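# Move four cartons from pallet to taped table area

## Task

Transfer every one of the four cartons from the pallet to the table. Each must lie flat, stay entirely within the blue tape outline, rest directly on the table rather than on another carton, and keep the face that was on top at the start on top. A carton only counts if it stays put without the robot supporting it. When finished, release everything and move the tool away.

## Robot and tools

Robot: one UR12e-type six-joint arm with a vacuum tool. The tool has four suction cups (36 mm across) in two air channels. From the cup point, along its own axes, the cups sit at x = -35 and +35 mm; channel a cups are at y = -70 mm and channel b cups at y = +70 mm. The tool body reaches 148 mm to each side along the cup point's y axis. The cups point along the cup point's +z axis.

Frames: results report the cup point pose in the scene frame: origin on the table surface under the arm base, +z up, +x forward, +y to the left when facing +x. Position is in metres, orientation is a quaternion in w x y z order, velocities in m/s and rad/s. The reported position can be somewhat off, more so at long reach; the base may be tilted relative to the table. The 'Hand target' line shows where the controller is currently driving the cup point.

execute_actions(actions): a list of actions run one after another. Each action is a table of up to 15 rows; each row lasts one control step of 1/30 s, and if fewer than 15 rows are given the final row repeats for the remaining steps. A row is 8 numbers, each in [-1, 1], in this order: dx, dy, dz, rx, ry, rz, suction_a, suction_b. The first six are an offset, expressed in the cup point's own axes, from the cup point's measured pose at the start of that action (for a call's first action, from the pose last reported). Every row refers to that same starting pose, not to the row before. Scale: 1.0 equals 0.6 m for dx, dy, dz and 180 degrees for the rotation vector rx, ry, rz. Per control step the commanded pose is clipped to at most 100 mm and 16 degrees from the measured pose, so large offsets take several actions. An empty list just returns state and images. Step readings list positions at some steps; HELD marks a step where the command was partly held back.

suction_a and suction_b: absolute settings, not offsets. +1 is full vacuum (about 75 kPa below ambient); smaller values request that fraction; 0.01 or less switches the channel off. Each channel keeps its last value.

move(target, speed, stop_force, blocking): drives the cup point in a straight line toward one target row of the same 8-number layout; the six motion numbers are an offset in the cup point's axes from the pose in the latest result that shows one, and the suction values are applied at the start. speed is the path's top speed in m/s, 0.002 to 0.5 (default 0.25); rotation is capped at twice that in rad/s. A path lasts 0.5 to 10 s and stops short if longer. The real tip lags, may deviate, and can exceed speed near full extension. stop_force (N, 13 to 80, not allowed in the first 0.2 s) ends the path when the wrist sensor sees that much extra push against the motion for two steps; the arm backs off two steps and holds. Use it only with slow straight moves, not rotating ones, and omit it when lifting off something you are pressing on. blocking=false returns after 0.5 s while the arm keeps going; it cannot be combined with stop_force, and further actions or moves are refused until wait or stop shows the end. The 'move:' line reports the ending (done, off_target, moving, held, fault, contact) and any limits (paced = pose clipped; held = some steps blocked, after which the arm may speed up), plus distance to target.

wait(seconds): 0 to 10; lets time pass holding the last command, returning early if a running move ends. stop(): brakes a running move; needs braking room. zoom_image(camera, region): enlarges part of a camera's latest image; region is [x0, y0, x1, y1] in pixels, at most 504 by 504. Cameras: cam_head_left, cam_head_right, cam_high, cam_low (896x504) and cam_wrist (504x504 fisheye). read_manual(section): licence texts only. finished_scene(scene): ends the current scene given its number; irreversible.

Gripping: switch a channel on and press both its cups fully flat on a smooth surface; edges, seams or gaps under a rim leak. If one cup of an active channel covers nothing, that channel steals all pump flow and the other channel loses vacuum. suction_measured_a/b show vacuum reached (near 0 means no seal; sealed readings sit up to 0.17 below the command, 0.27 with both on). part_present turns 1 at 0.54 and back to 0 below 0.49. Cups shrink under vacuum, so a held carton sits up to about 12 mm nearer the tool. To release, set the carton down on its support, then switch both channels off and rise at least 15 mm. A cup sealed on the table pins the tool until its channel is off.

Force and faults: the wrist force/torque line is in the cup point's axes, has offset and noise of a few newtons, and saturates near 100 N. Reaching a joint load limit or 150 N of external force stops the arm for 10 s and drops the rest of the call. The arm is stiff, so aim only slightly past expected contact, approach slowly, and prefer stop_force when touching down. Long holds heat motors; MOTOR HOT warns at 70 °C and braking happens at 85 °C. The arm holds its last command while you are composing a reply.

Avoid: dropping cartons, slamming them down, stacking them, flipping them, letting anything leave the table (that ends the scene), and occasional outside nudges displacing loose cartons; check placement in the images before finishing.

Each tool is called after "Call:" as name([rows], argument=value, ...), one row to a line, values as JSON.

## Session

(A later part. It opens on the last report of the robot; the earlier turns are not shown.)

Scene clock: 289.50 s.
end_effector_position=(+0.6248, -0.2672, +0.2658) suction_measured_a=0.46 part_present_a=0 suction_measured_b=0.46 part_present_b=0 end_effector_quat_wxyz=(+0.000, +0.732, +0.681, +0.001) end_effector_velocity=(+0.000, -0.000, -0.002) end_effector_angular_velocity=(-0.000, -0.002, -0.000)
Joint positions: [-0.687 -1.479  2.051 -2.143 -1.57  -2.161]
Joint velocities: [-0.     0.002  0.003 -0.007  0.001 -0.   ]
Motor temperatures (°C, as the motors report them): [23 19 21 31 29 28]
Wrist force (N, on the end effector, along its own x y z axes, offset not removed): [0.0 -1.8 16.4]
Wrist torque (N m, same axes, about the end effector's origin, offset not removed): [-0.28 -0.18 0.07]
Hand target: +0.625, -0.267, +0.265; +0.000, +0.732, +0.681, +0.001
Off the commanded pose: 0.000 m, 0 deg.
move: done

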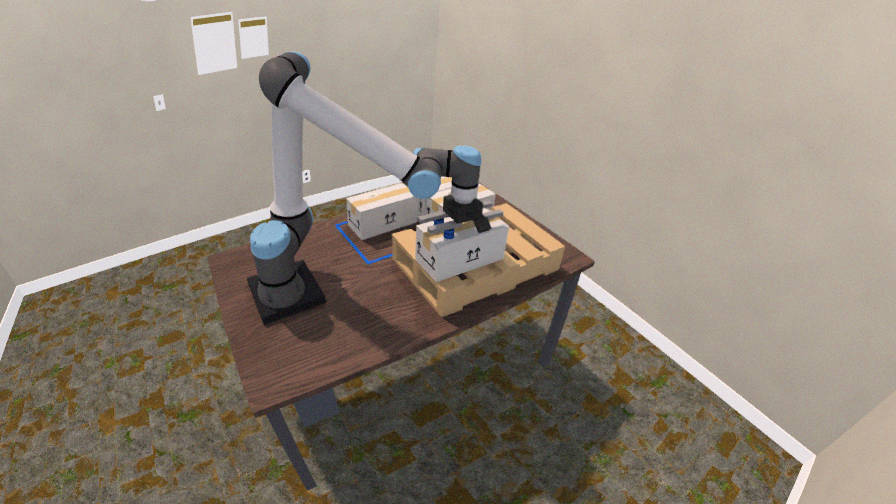

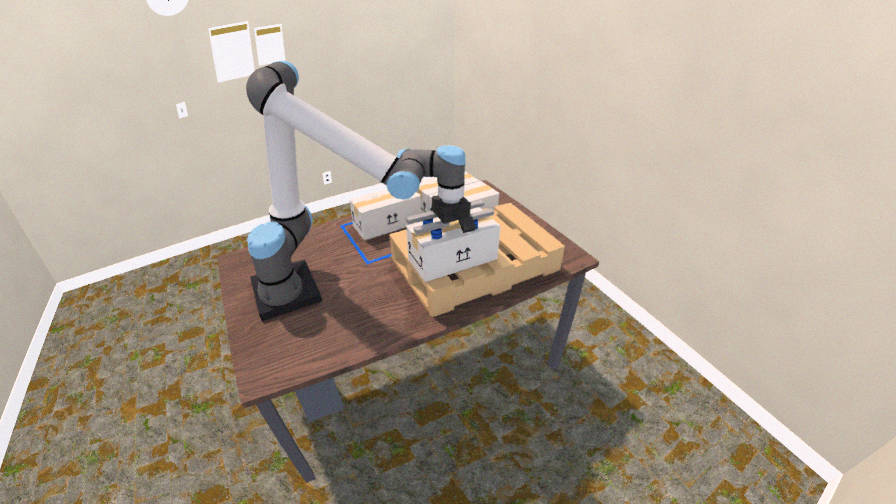

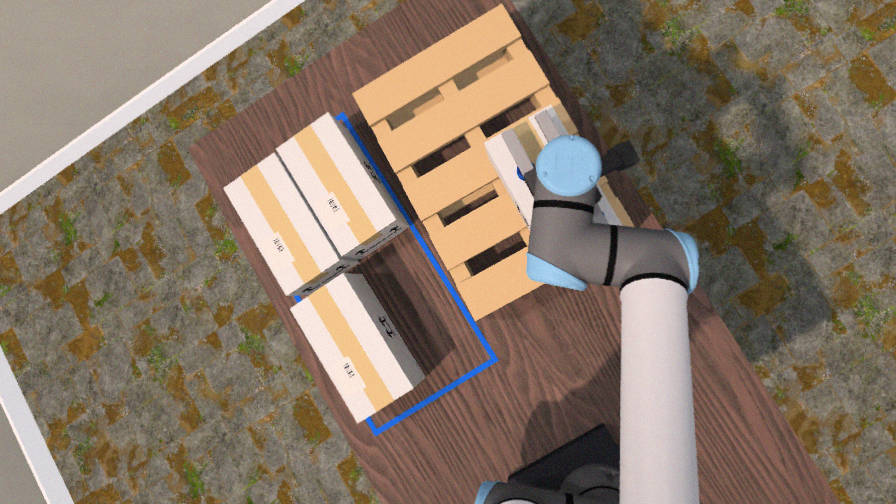

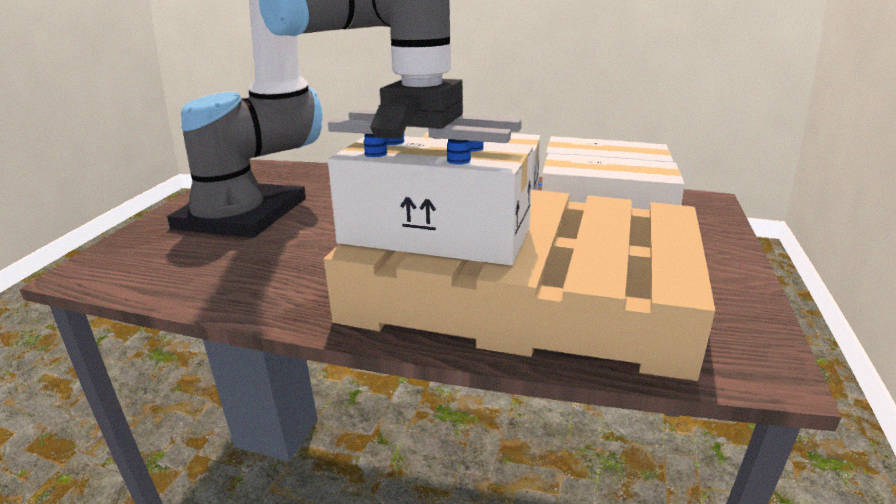

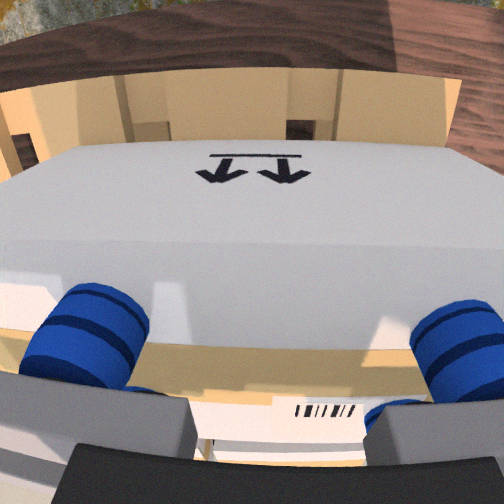

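Call:
move(target=[0.638,-0.121,-0.04,0,0,-0.023,1,1], speed=0.3)

Call:
move(target=[0,0,0.24,0,0,0,1,1], speed=0.18, stop_force=25)

Scene clock: 297.50 s.
end_effector_position=(+0.5802, +0.1192, +0.2902) suction_measured_a=0.64 part_present_a=1 suction_measured_b=0.64 part_present_b=1 end_effector_quat_wxyz=(+0.000, +0.707, +0.707, +0.001) end_effector_velocity=(+0.000, +0.002, +0.000) end_effector_angular_velocity=(-0.000, -0.000, -0.001)
Joint positions: [-0.119 -1.651  2.174 -2.096 -1.57  -1.666]
Joint velocities: [ 0.004  0.001 -0.001  0.    -0.     0.005]
Motor temperatures (°C, as the motors report them): [23 19 21 31 29 28]
Wrist force (N, on the end effector, along its own x y z axes, offset not removed): [1.7 0.4 18.7]
Wrist torque (N m, same axes, about the end effector's origin, offset not removed): [-0.20 -0.30 0.11]
Hand target: +0.580, +0.120, +0.290; +0.000, +0.707, +0.707, +0.001
Off the commanded pose: 0.001 m, 0 deg.
move: done

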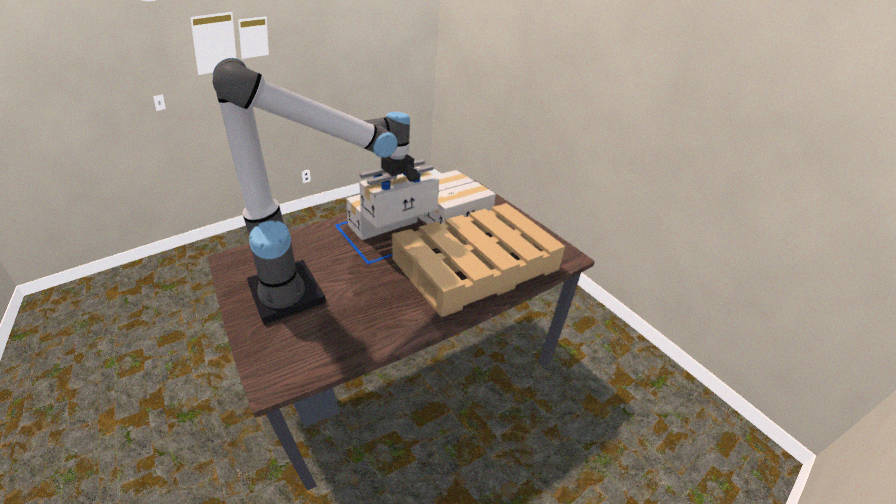

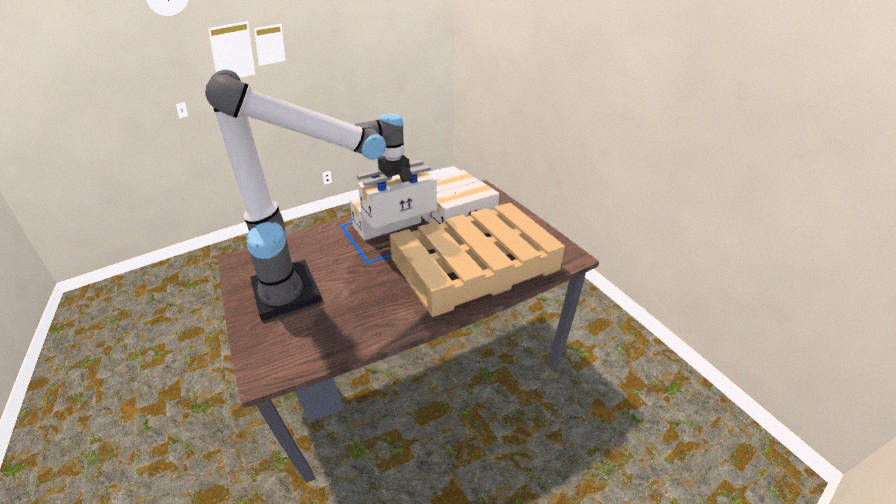

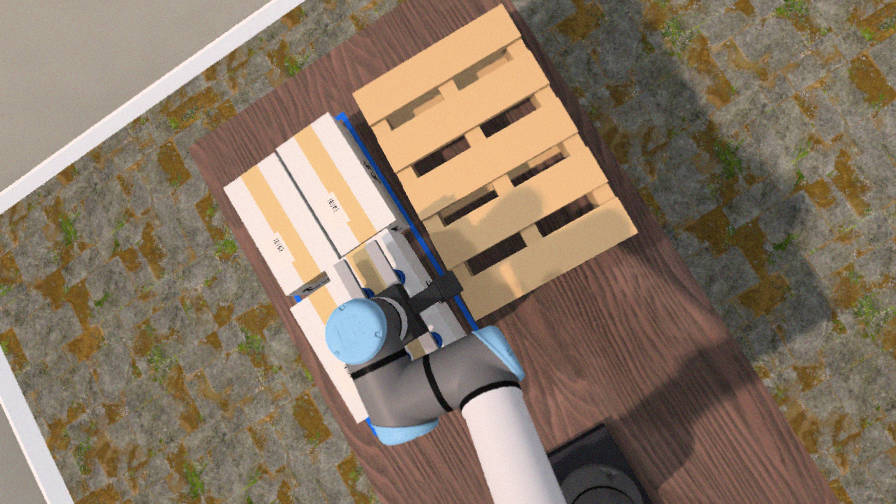

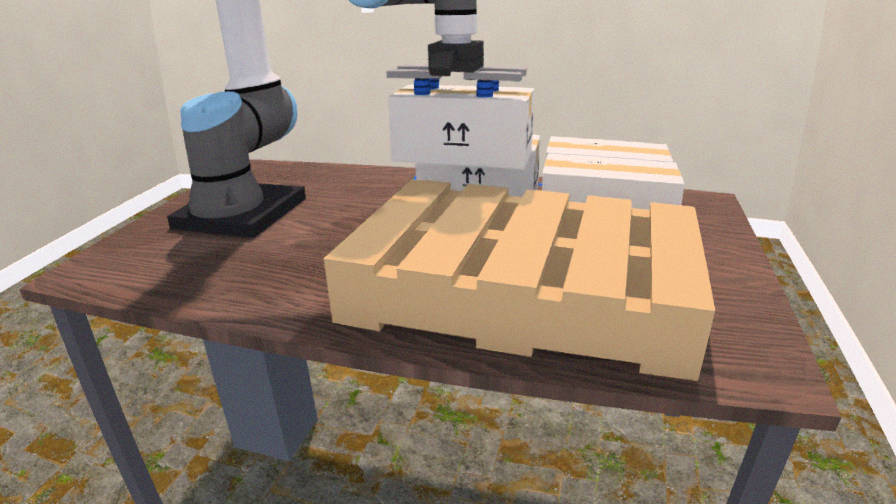

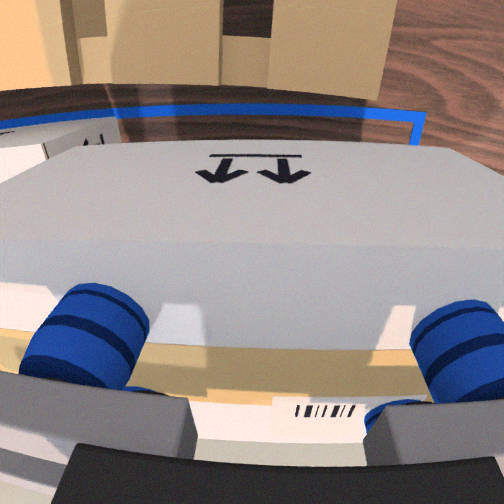

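Scene clock: 298.97 s.
end_effector_position=(+0.5802, +0.1194, +0.1466) suction_measured_a=0.64 part_present_a=1 suction_measured_b=0.64 part_present_b=1 end_effector_quat_wxyz=(+0.000, +0.707, +0.707, +0.001) end_effector_velocity=(+0.000, -0.000, -0.002) end_effector_angular_velocity=(-0.001, -0.000, -0.000)
Joint positions: [-0.119 -1.462  2.307 -2.417 -1.57  -1.666]
Joint velocities: [ 0.     0.004  0.001 -0.006 -0.001  0.   ]
Motor temperatures (°C, as the motors report them): [23 19 21 31 29 28]
Wrist force (N, on the end effector, along its own x y z axes, offset not removed): [0.7 -1.4 15.4]
Wrist torque (N m, same axes, about the end effector's origin, offset not removed): [-0.50 -0.12 -0.01]
Hand target: +0.580, +0.119, +0.146; +0.000, +0.707, +0.707, +0.001
Off the commanded pose: 0.000 m, 0 deg.
move: done

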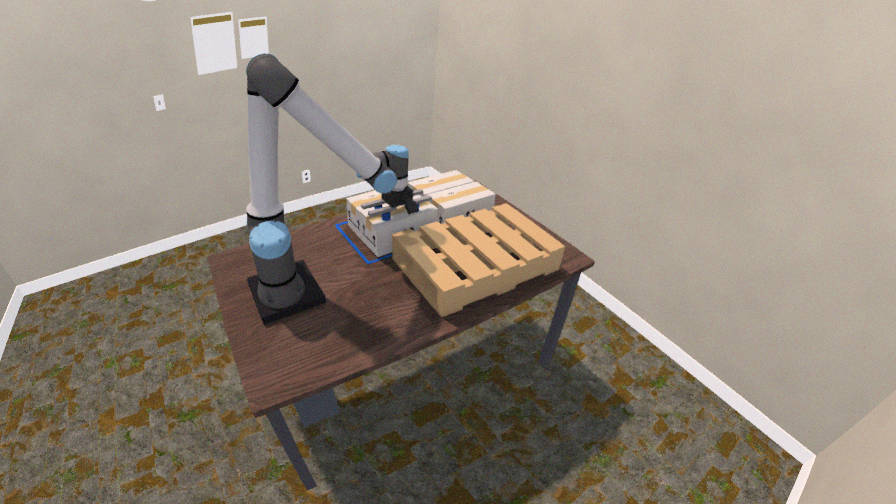

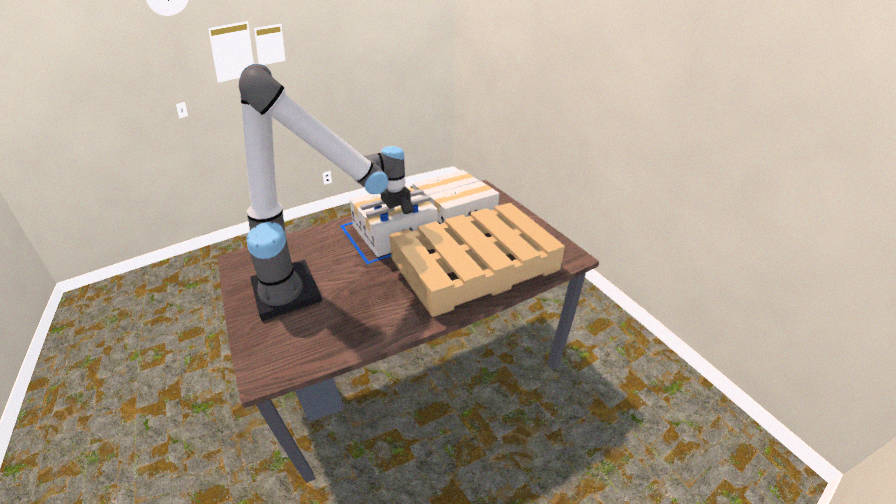

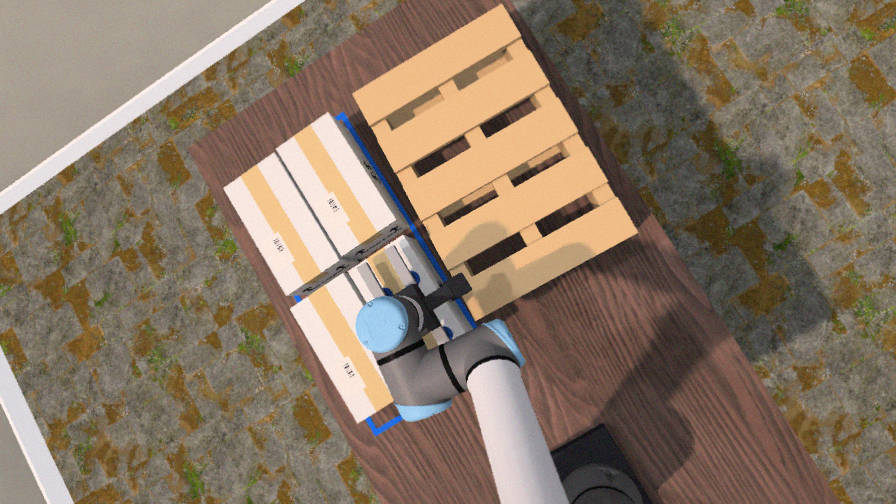

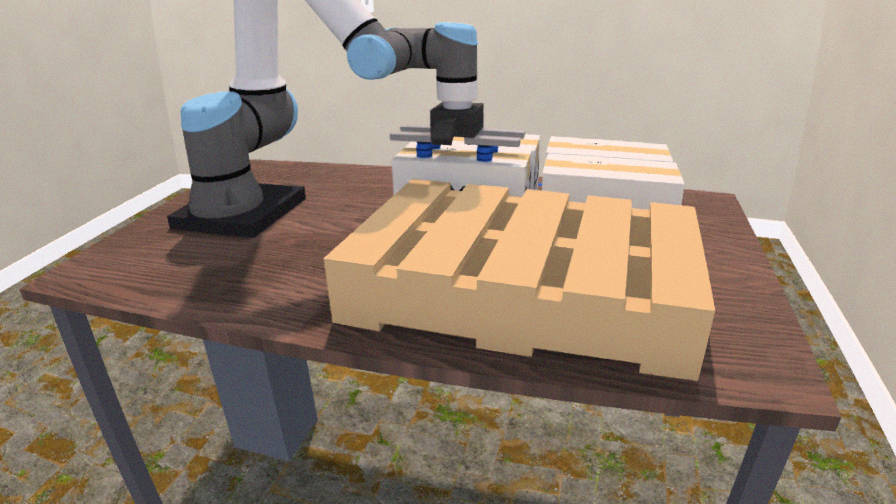

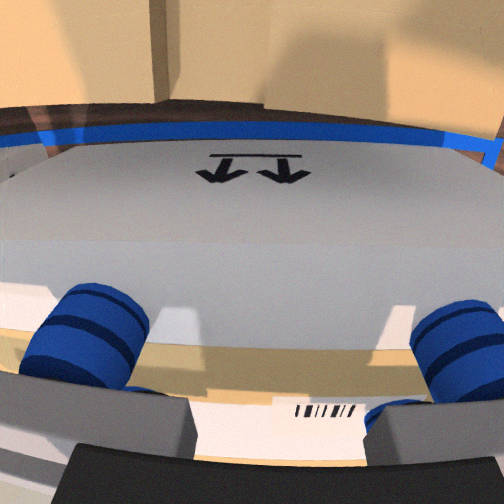

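Call:
move(target=[0,0,0.04,0,0,0,1,1], speed=0.007, stop_force=13)

Call:
move(target=[0,0,-0.01,0,0,0,0,0], speed=0.02)

Call:
move(target=[0,0,-0.4,0,0,0,0,0], speed=0.35)

Scene clock: 322.63 s.
end_effector_position=(+0.5803, +0.1195, +0.1364) suction_measured_a=0.64 part_present_a=1 suction_measured_b=0.64 part_present_b=1 end_effector_quat_wxyz=(+0.000, +0.707, +0.707, +0.001) end_effector_velocity=(-0.000, -0.001, +0.001) end_effector_angular_velocity=(+0.001, +0.002, -0.001)
Joint positions: [-0.119 -1.445  2.314 -2.442 -1.57  -1.666]
Joint velocities: [-0.001 -0.003 -0.001  0.005  0.    -0.   ]
Motor temperatures (°C, as the motors report them): [23 19 21 31 29 28]
Wrist force (N, on the end effector, along its own x y z axes, offset not removed): [4.3 3.9 -18.5]
Wrist torque (N m, same axes, about the end effector's origin, offset not removed): [0.24 -1.34 0.23]
Hand target: +0.580, +0.119, +0.137; +0.000, +0.707, +0.707, +0.001
Off the commanded pose: 0.014 m, 0 deg.
move: contact

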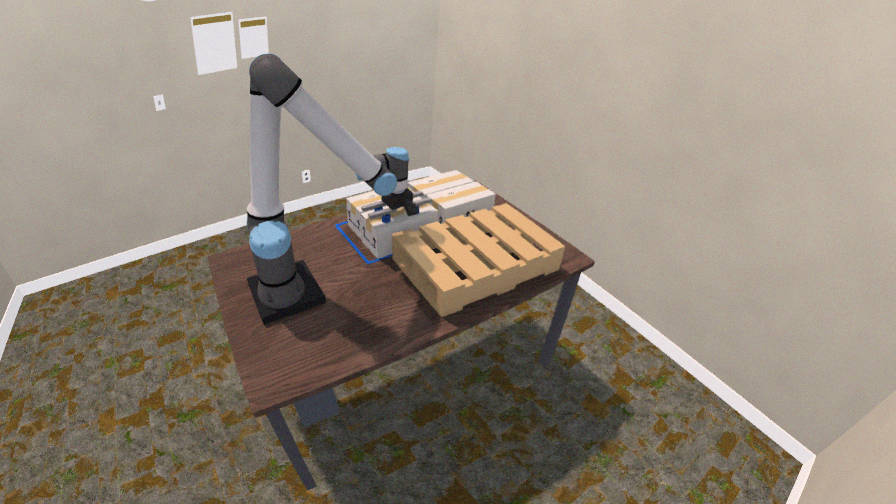

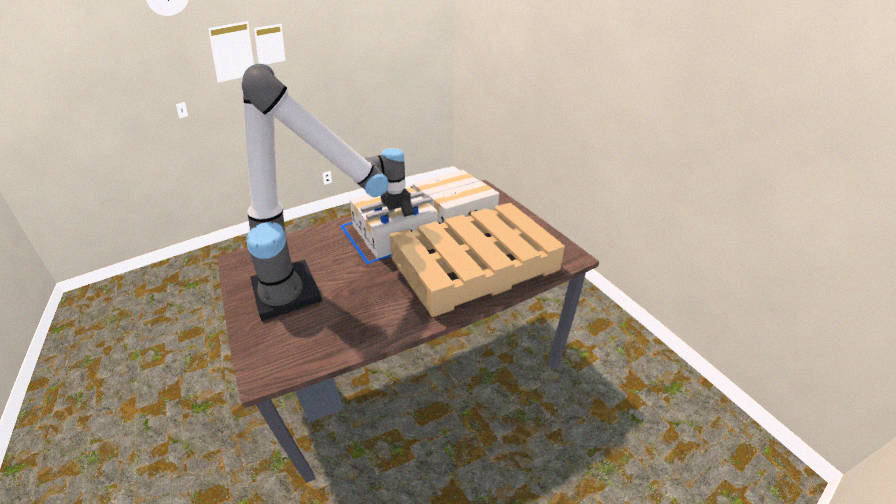

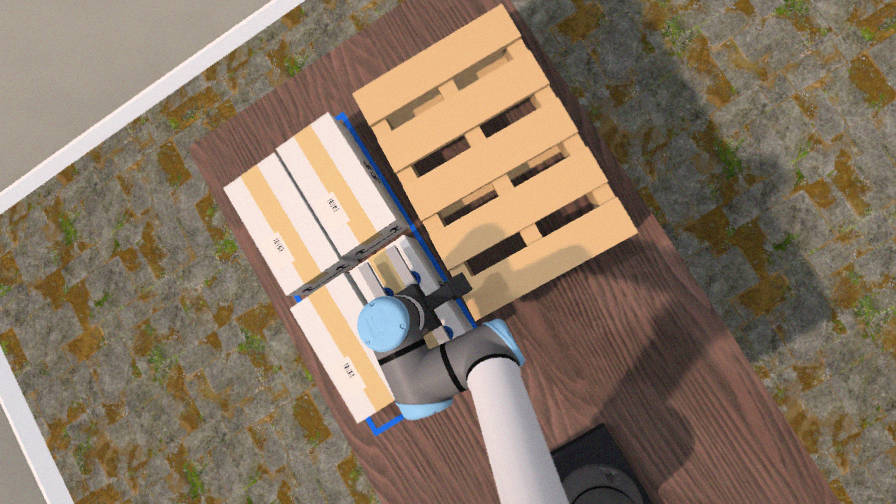

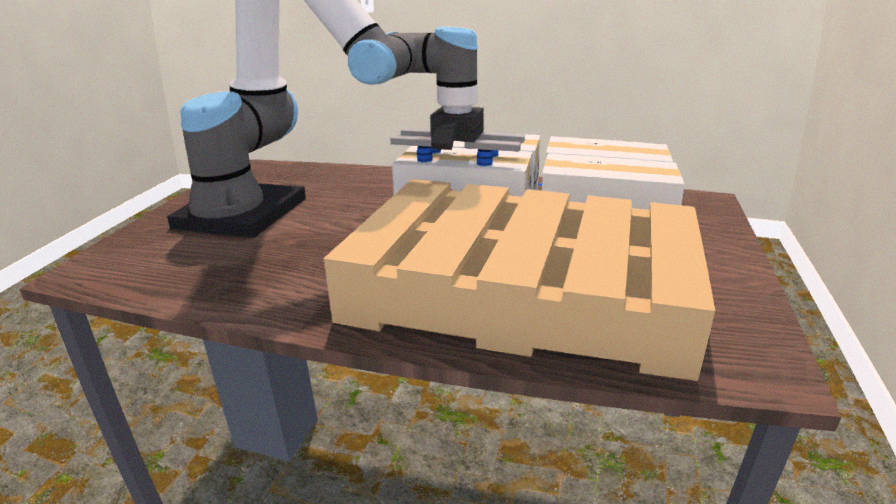

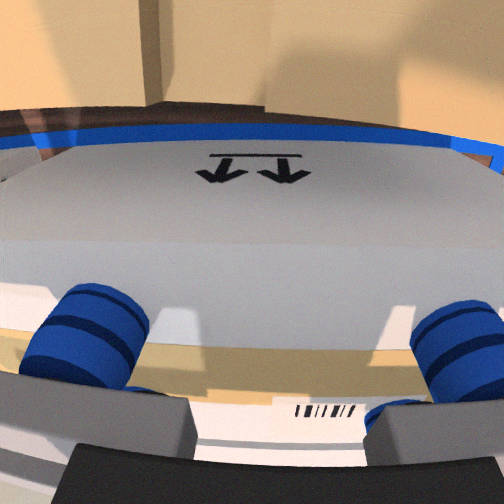

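Scene clock: 323.33 s.
end_effector_position=(+0.5803, +0.1195, +0.1420) suction_measured_a=0.01 part_present_a=0 suction_measured_b=0.01 part_present_b=0 end_effector_quat_wxyz=(+0.000, +0.707, +0.707, +0.001) end_effector_velocity=(+0.001, -0.000, +0.004) end_effector_angular_velocity=(+0.000, -0.001, -0.000)
Joint positions: [-0.119 -1.454  2.31  -2.428 -1.57  -1.666]
Joint velocities: [-0.    -0.006 -0.003  0.007  0.    -0.   ]
Motor temperatures (°C, as the motors report them): [23 19 21 31 29 28]
Wrist force (N, on the end effector, along its own x y z axes, offset not removed): [-0.7 -0.8 -28.7]
Wrist torque (N m, same axes, about the end effector's origin, offset not removed): [-0.16 -0.04 0.06]
Hand target: +0.580, +0.119, +0.142; +0.000, +0.707, +0.707, +0.001
Off the commanded pose: 0.000 m, 0 deg.
move: done

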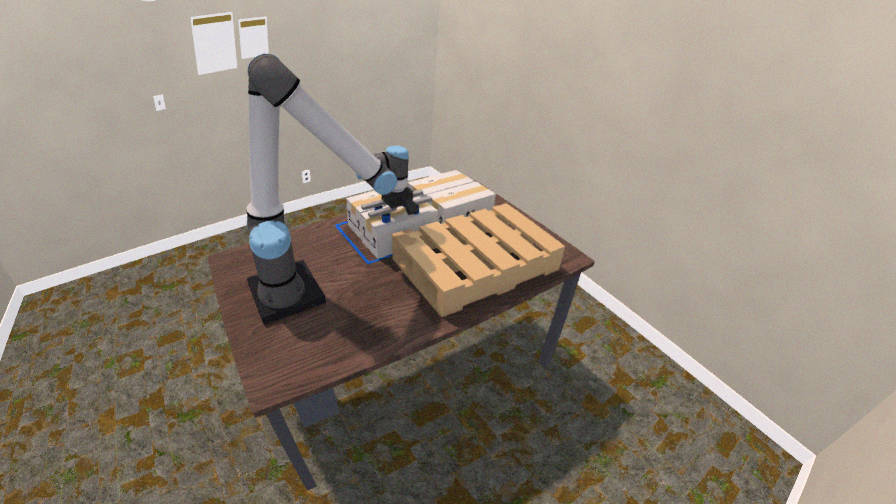

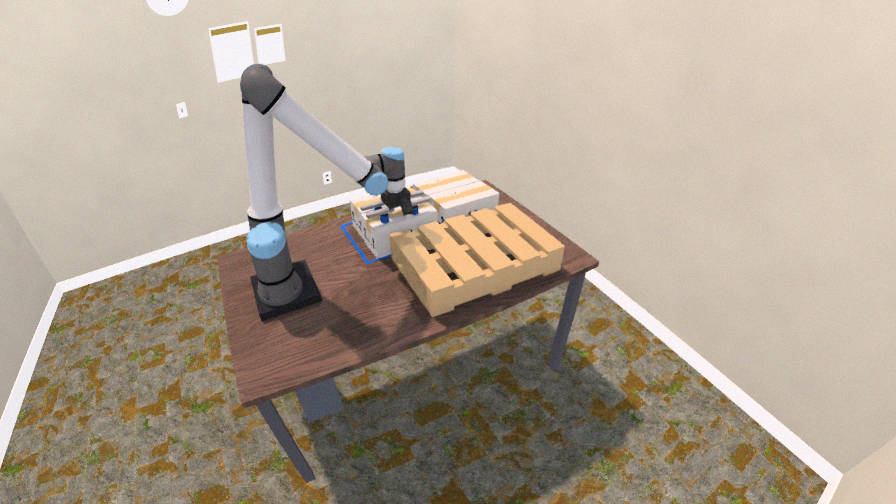

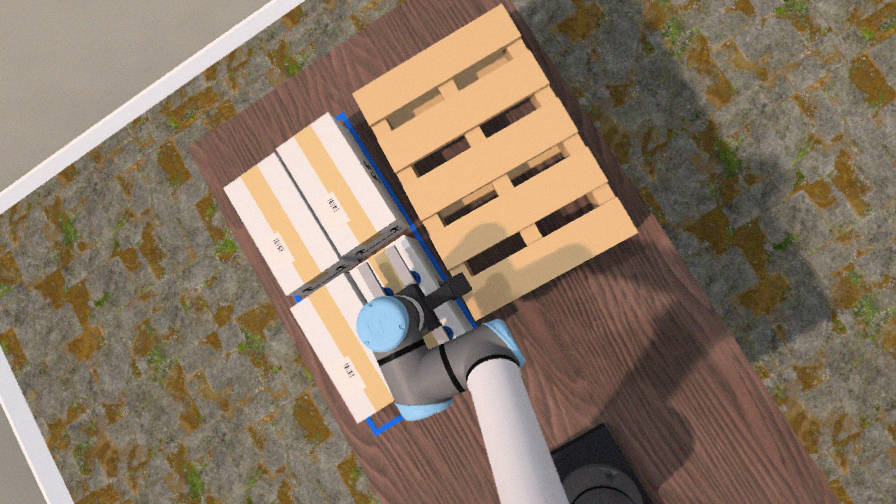

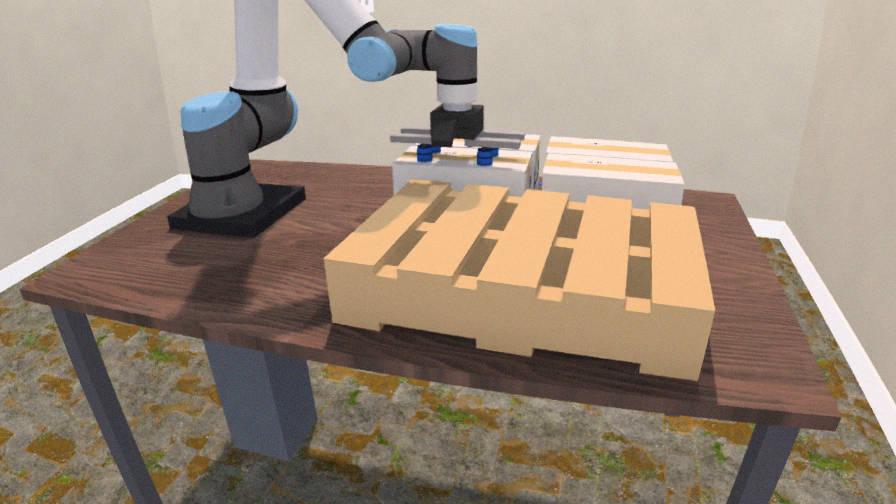

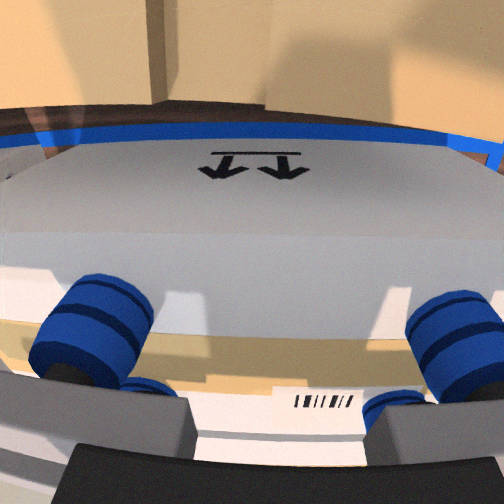

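Scene clock: 324.77 s.
end_effector_position=(+0.5801, +0.1191, +0.3814) suction_measured_a=0.01 part_present_a=0 suction_measured_b=0.01 part_present_b=0 end_effector_quat_wxyz=(+0.000, +0.707, +0.707, +0.001) end_effector_velocity=(+0.000, -0.000, +0.003) end_effector_angular_velocity=(-0.001, +0.001, +0.000)
Joint positions: [-0.119 -1.724  2.061 -1.91  -1.57  -1.666]
Joint velocities: [-0.    -0.002 -0.005  0.007 -0.001 -0.   ]
Motor temperatures (°C, as the motors report them): [23 19 21 31 29 28]
Wrist force (N, on the end effector, along its own x y z axes, offset not removed): [1.4 -1.8 -1.0]
Wrist torque (N m, same axes, about the end effector's origin, offset not removed): [-0.28 -0.29 0.20]
Hand target: +0.580, +0.119, +0.382; +0.000, +0.707, +0.707, +0.001
Off the commanded pose: 0.001 m, 0 deg.
move: done

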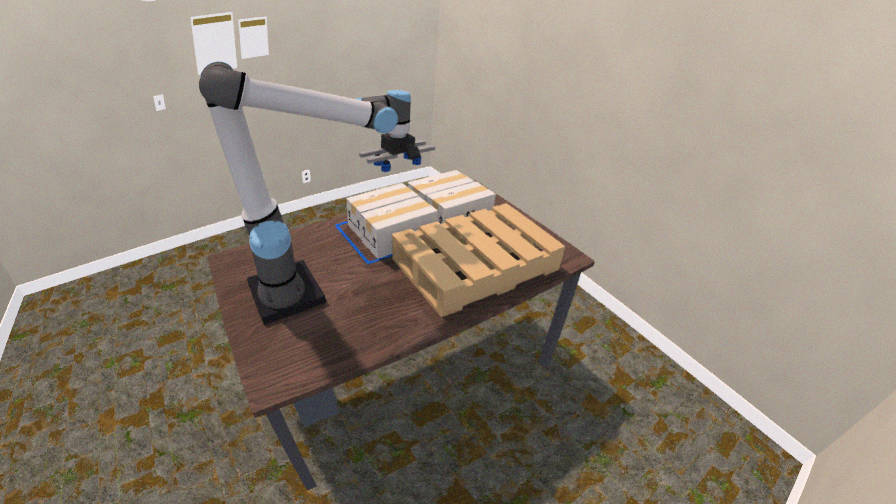

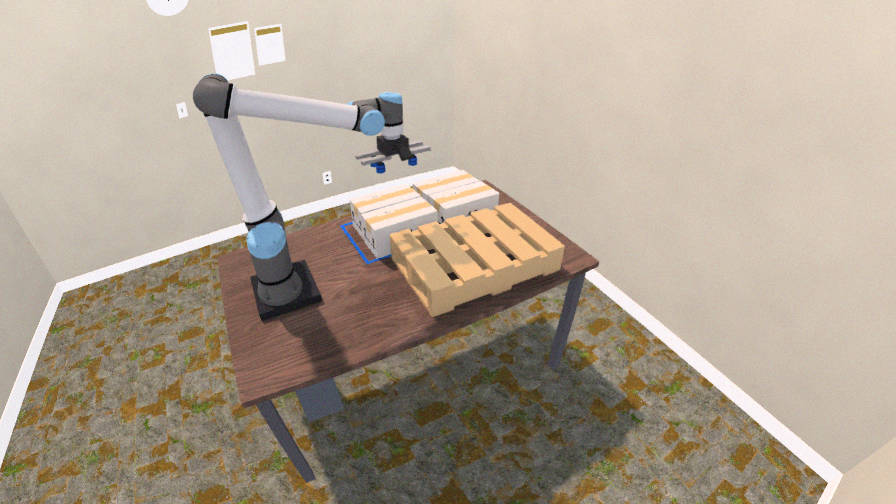

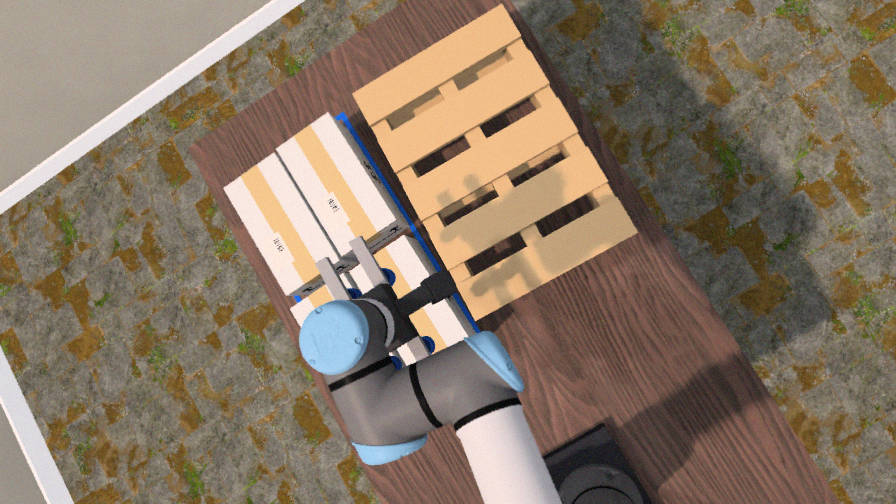

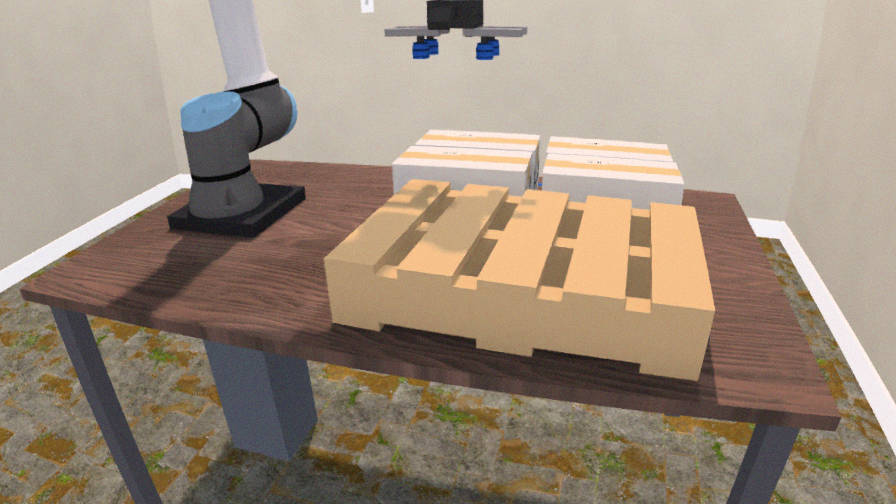

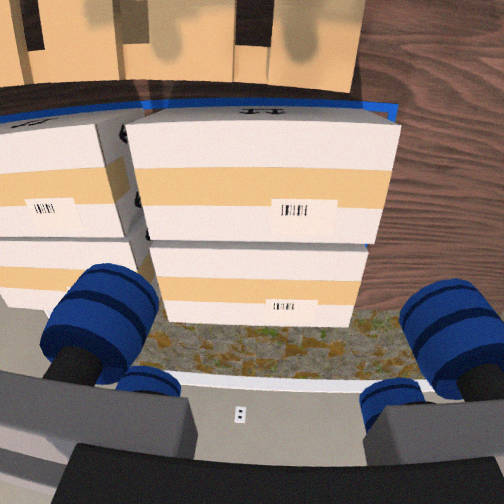

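Call:
finished_scene(scene=1)

The scene is finished: the task was done.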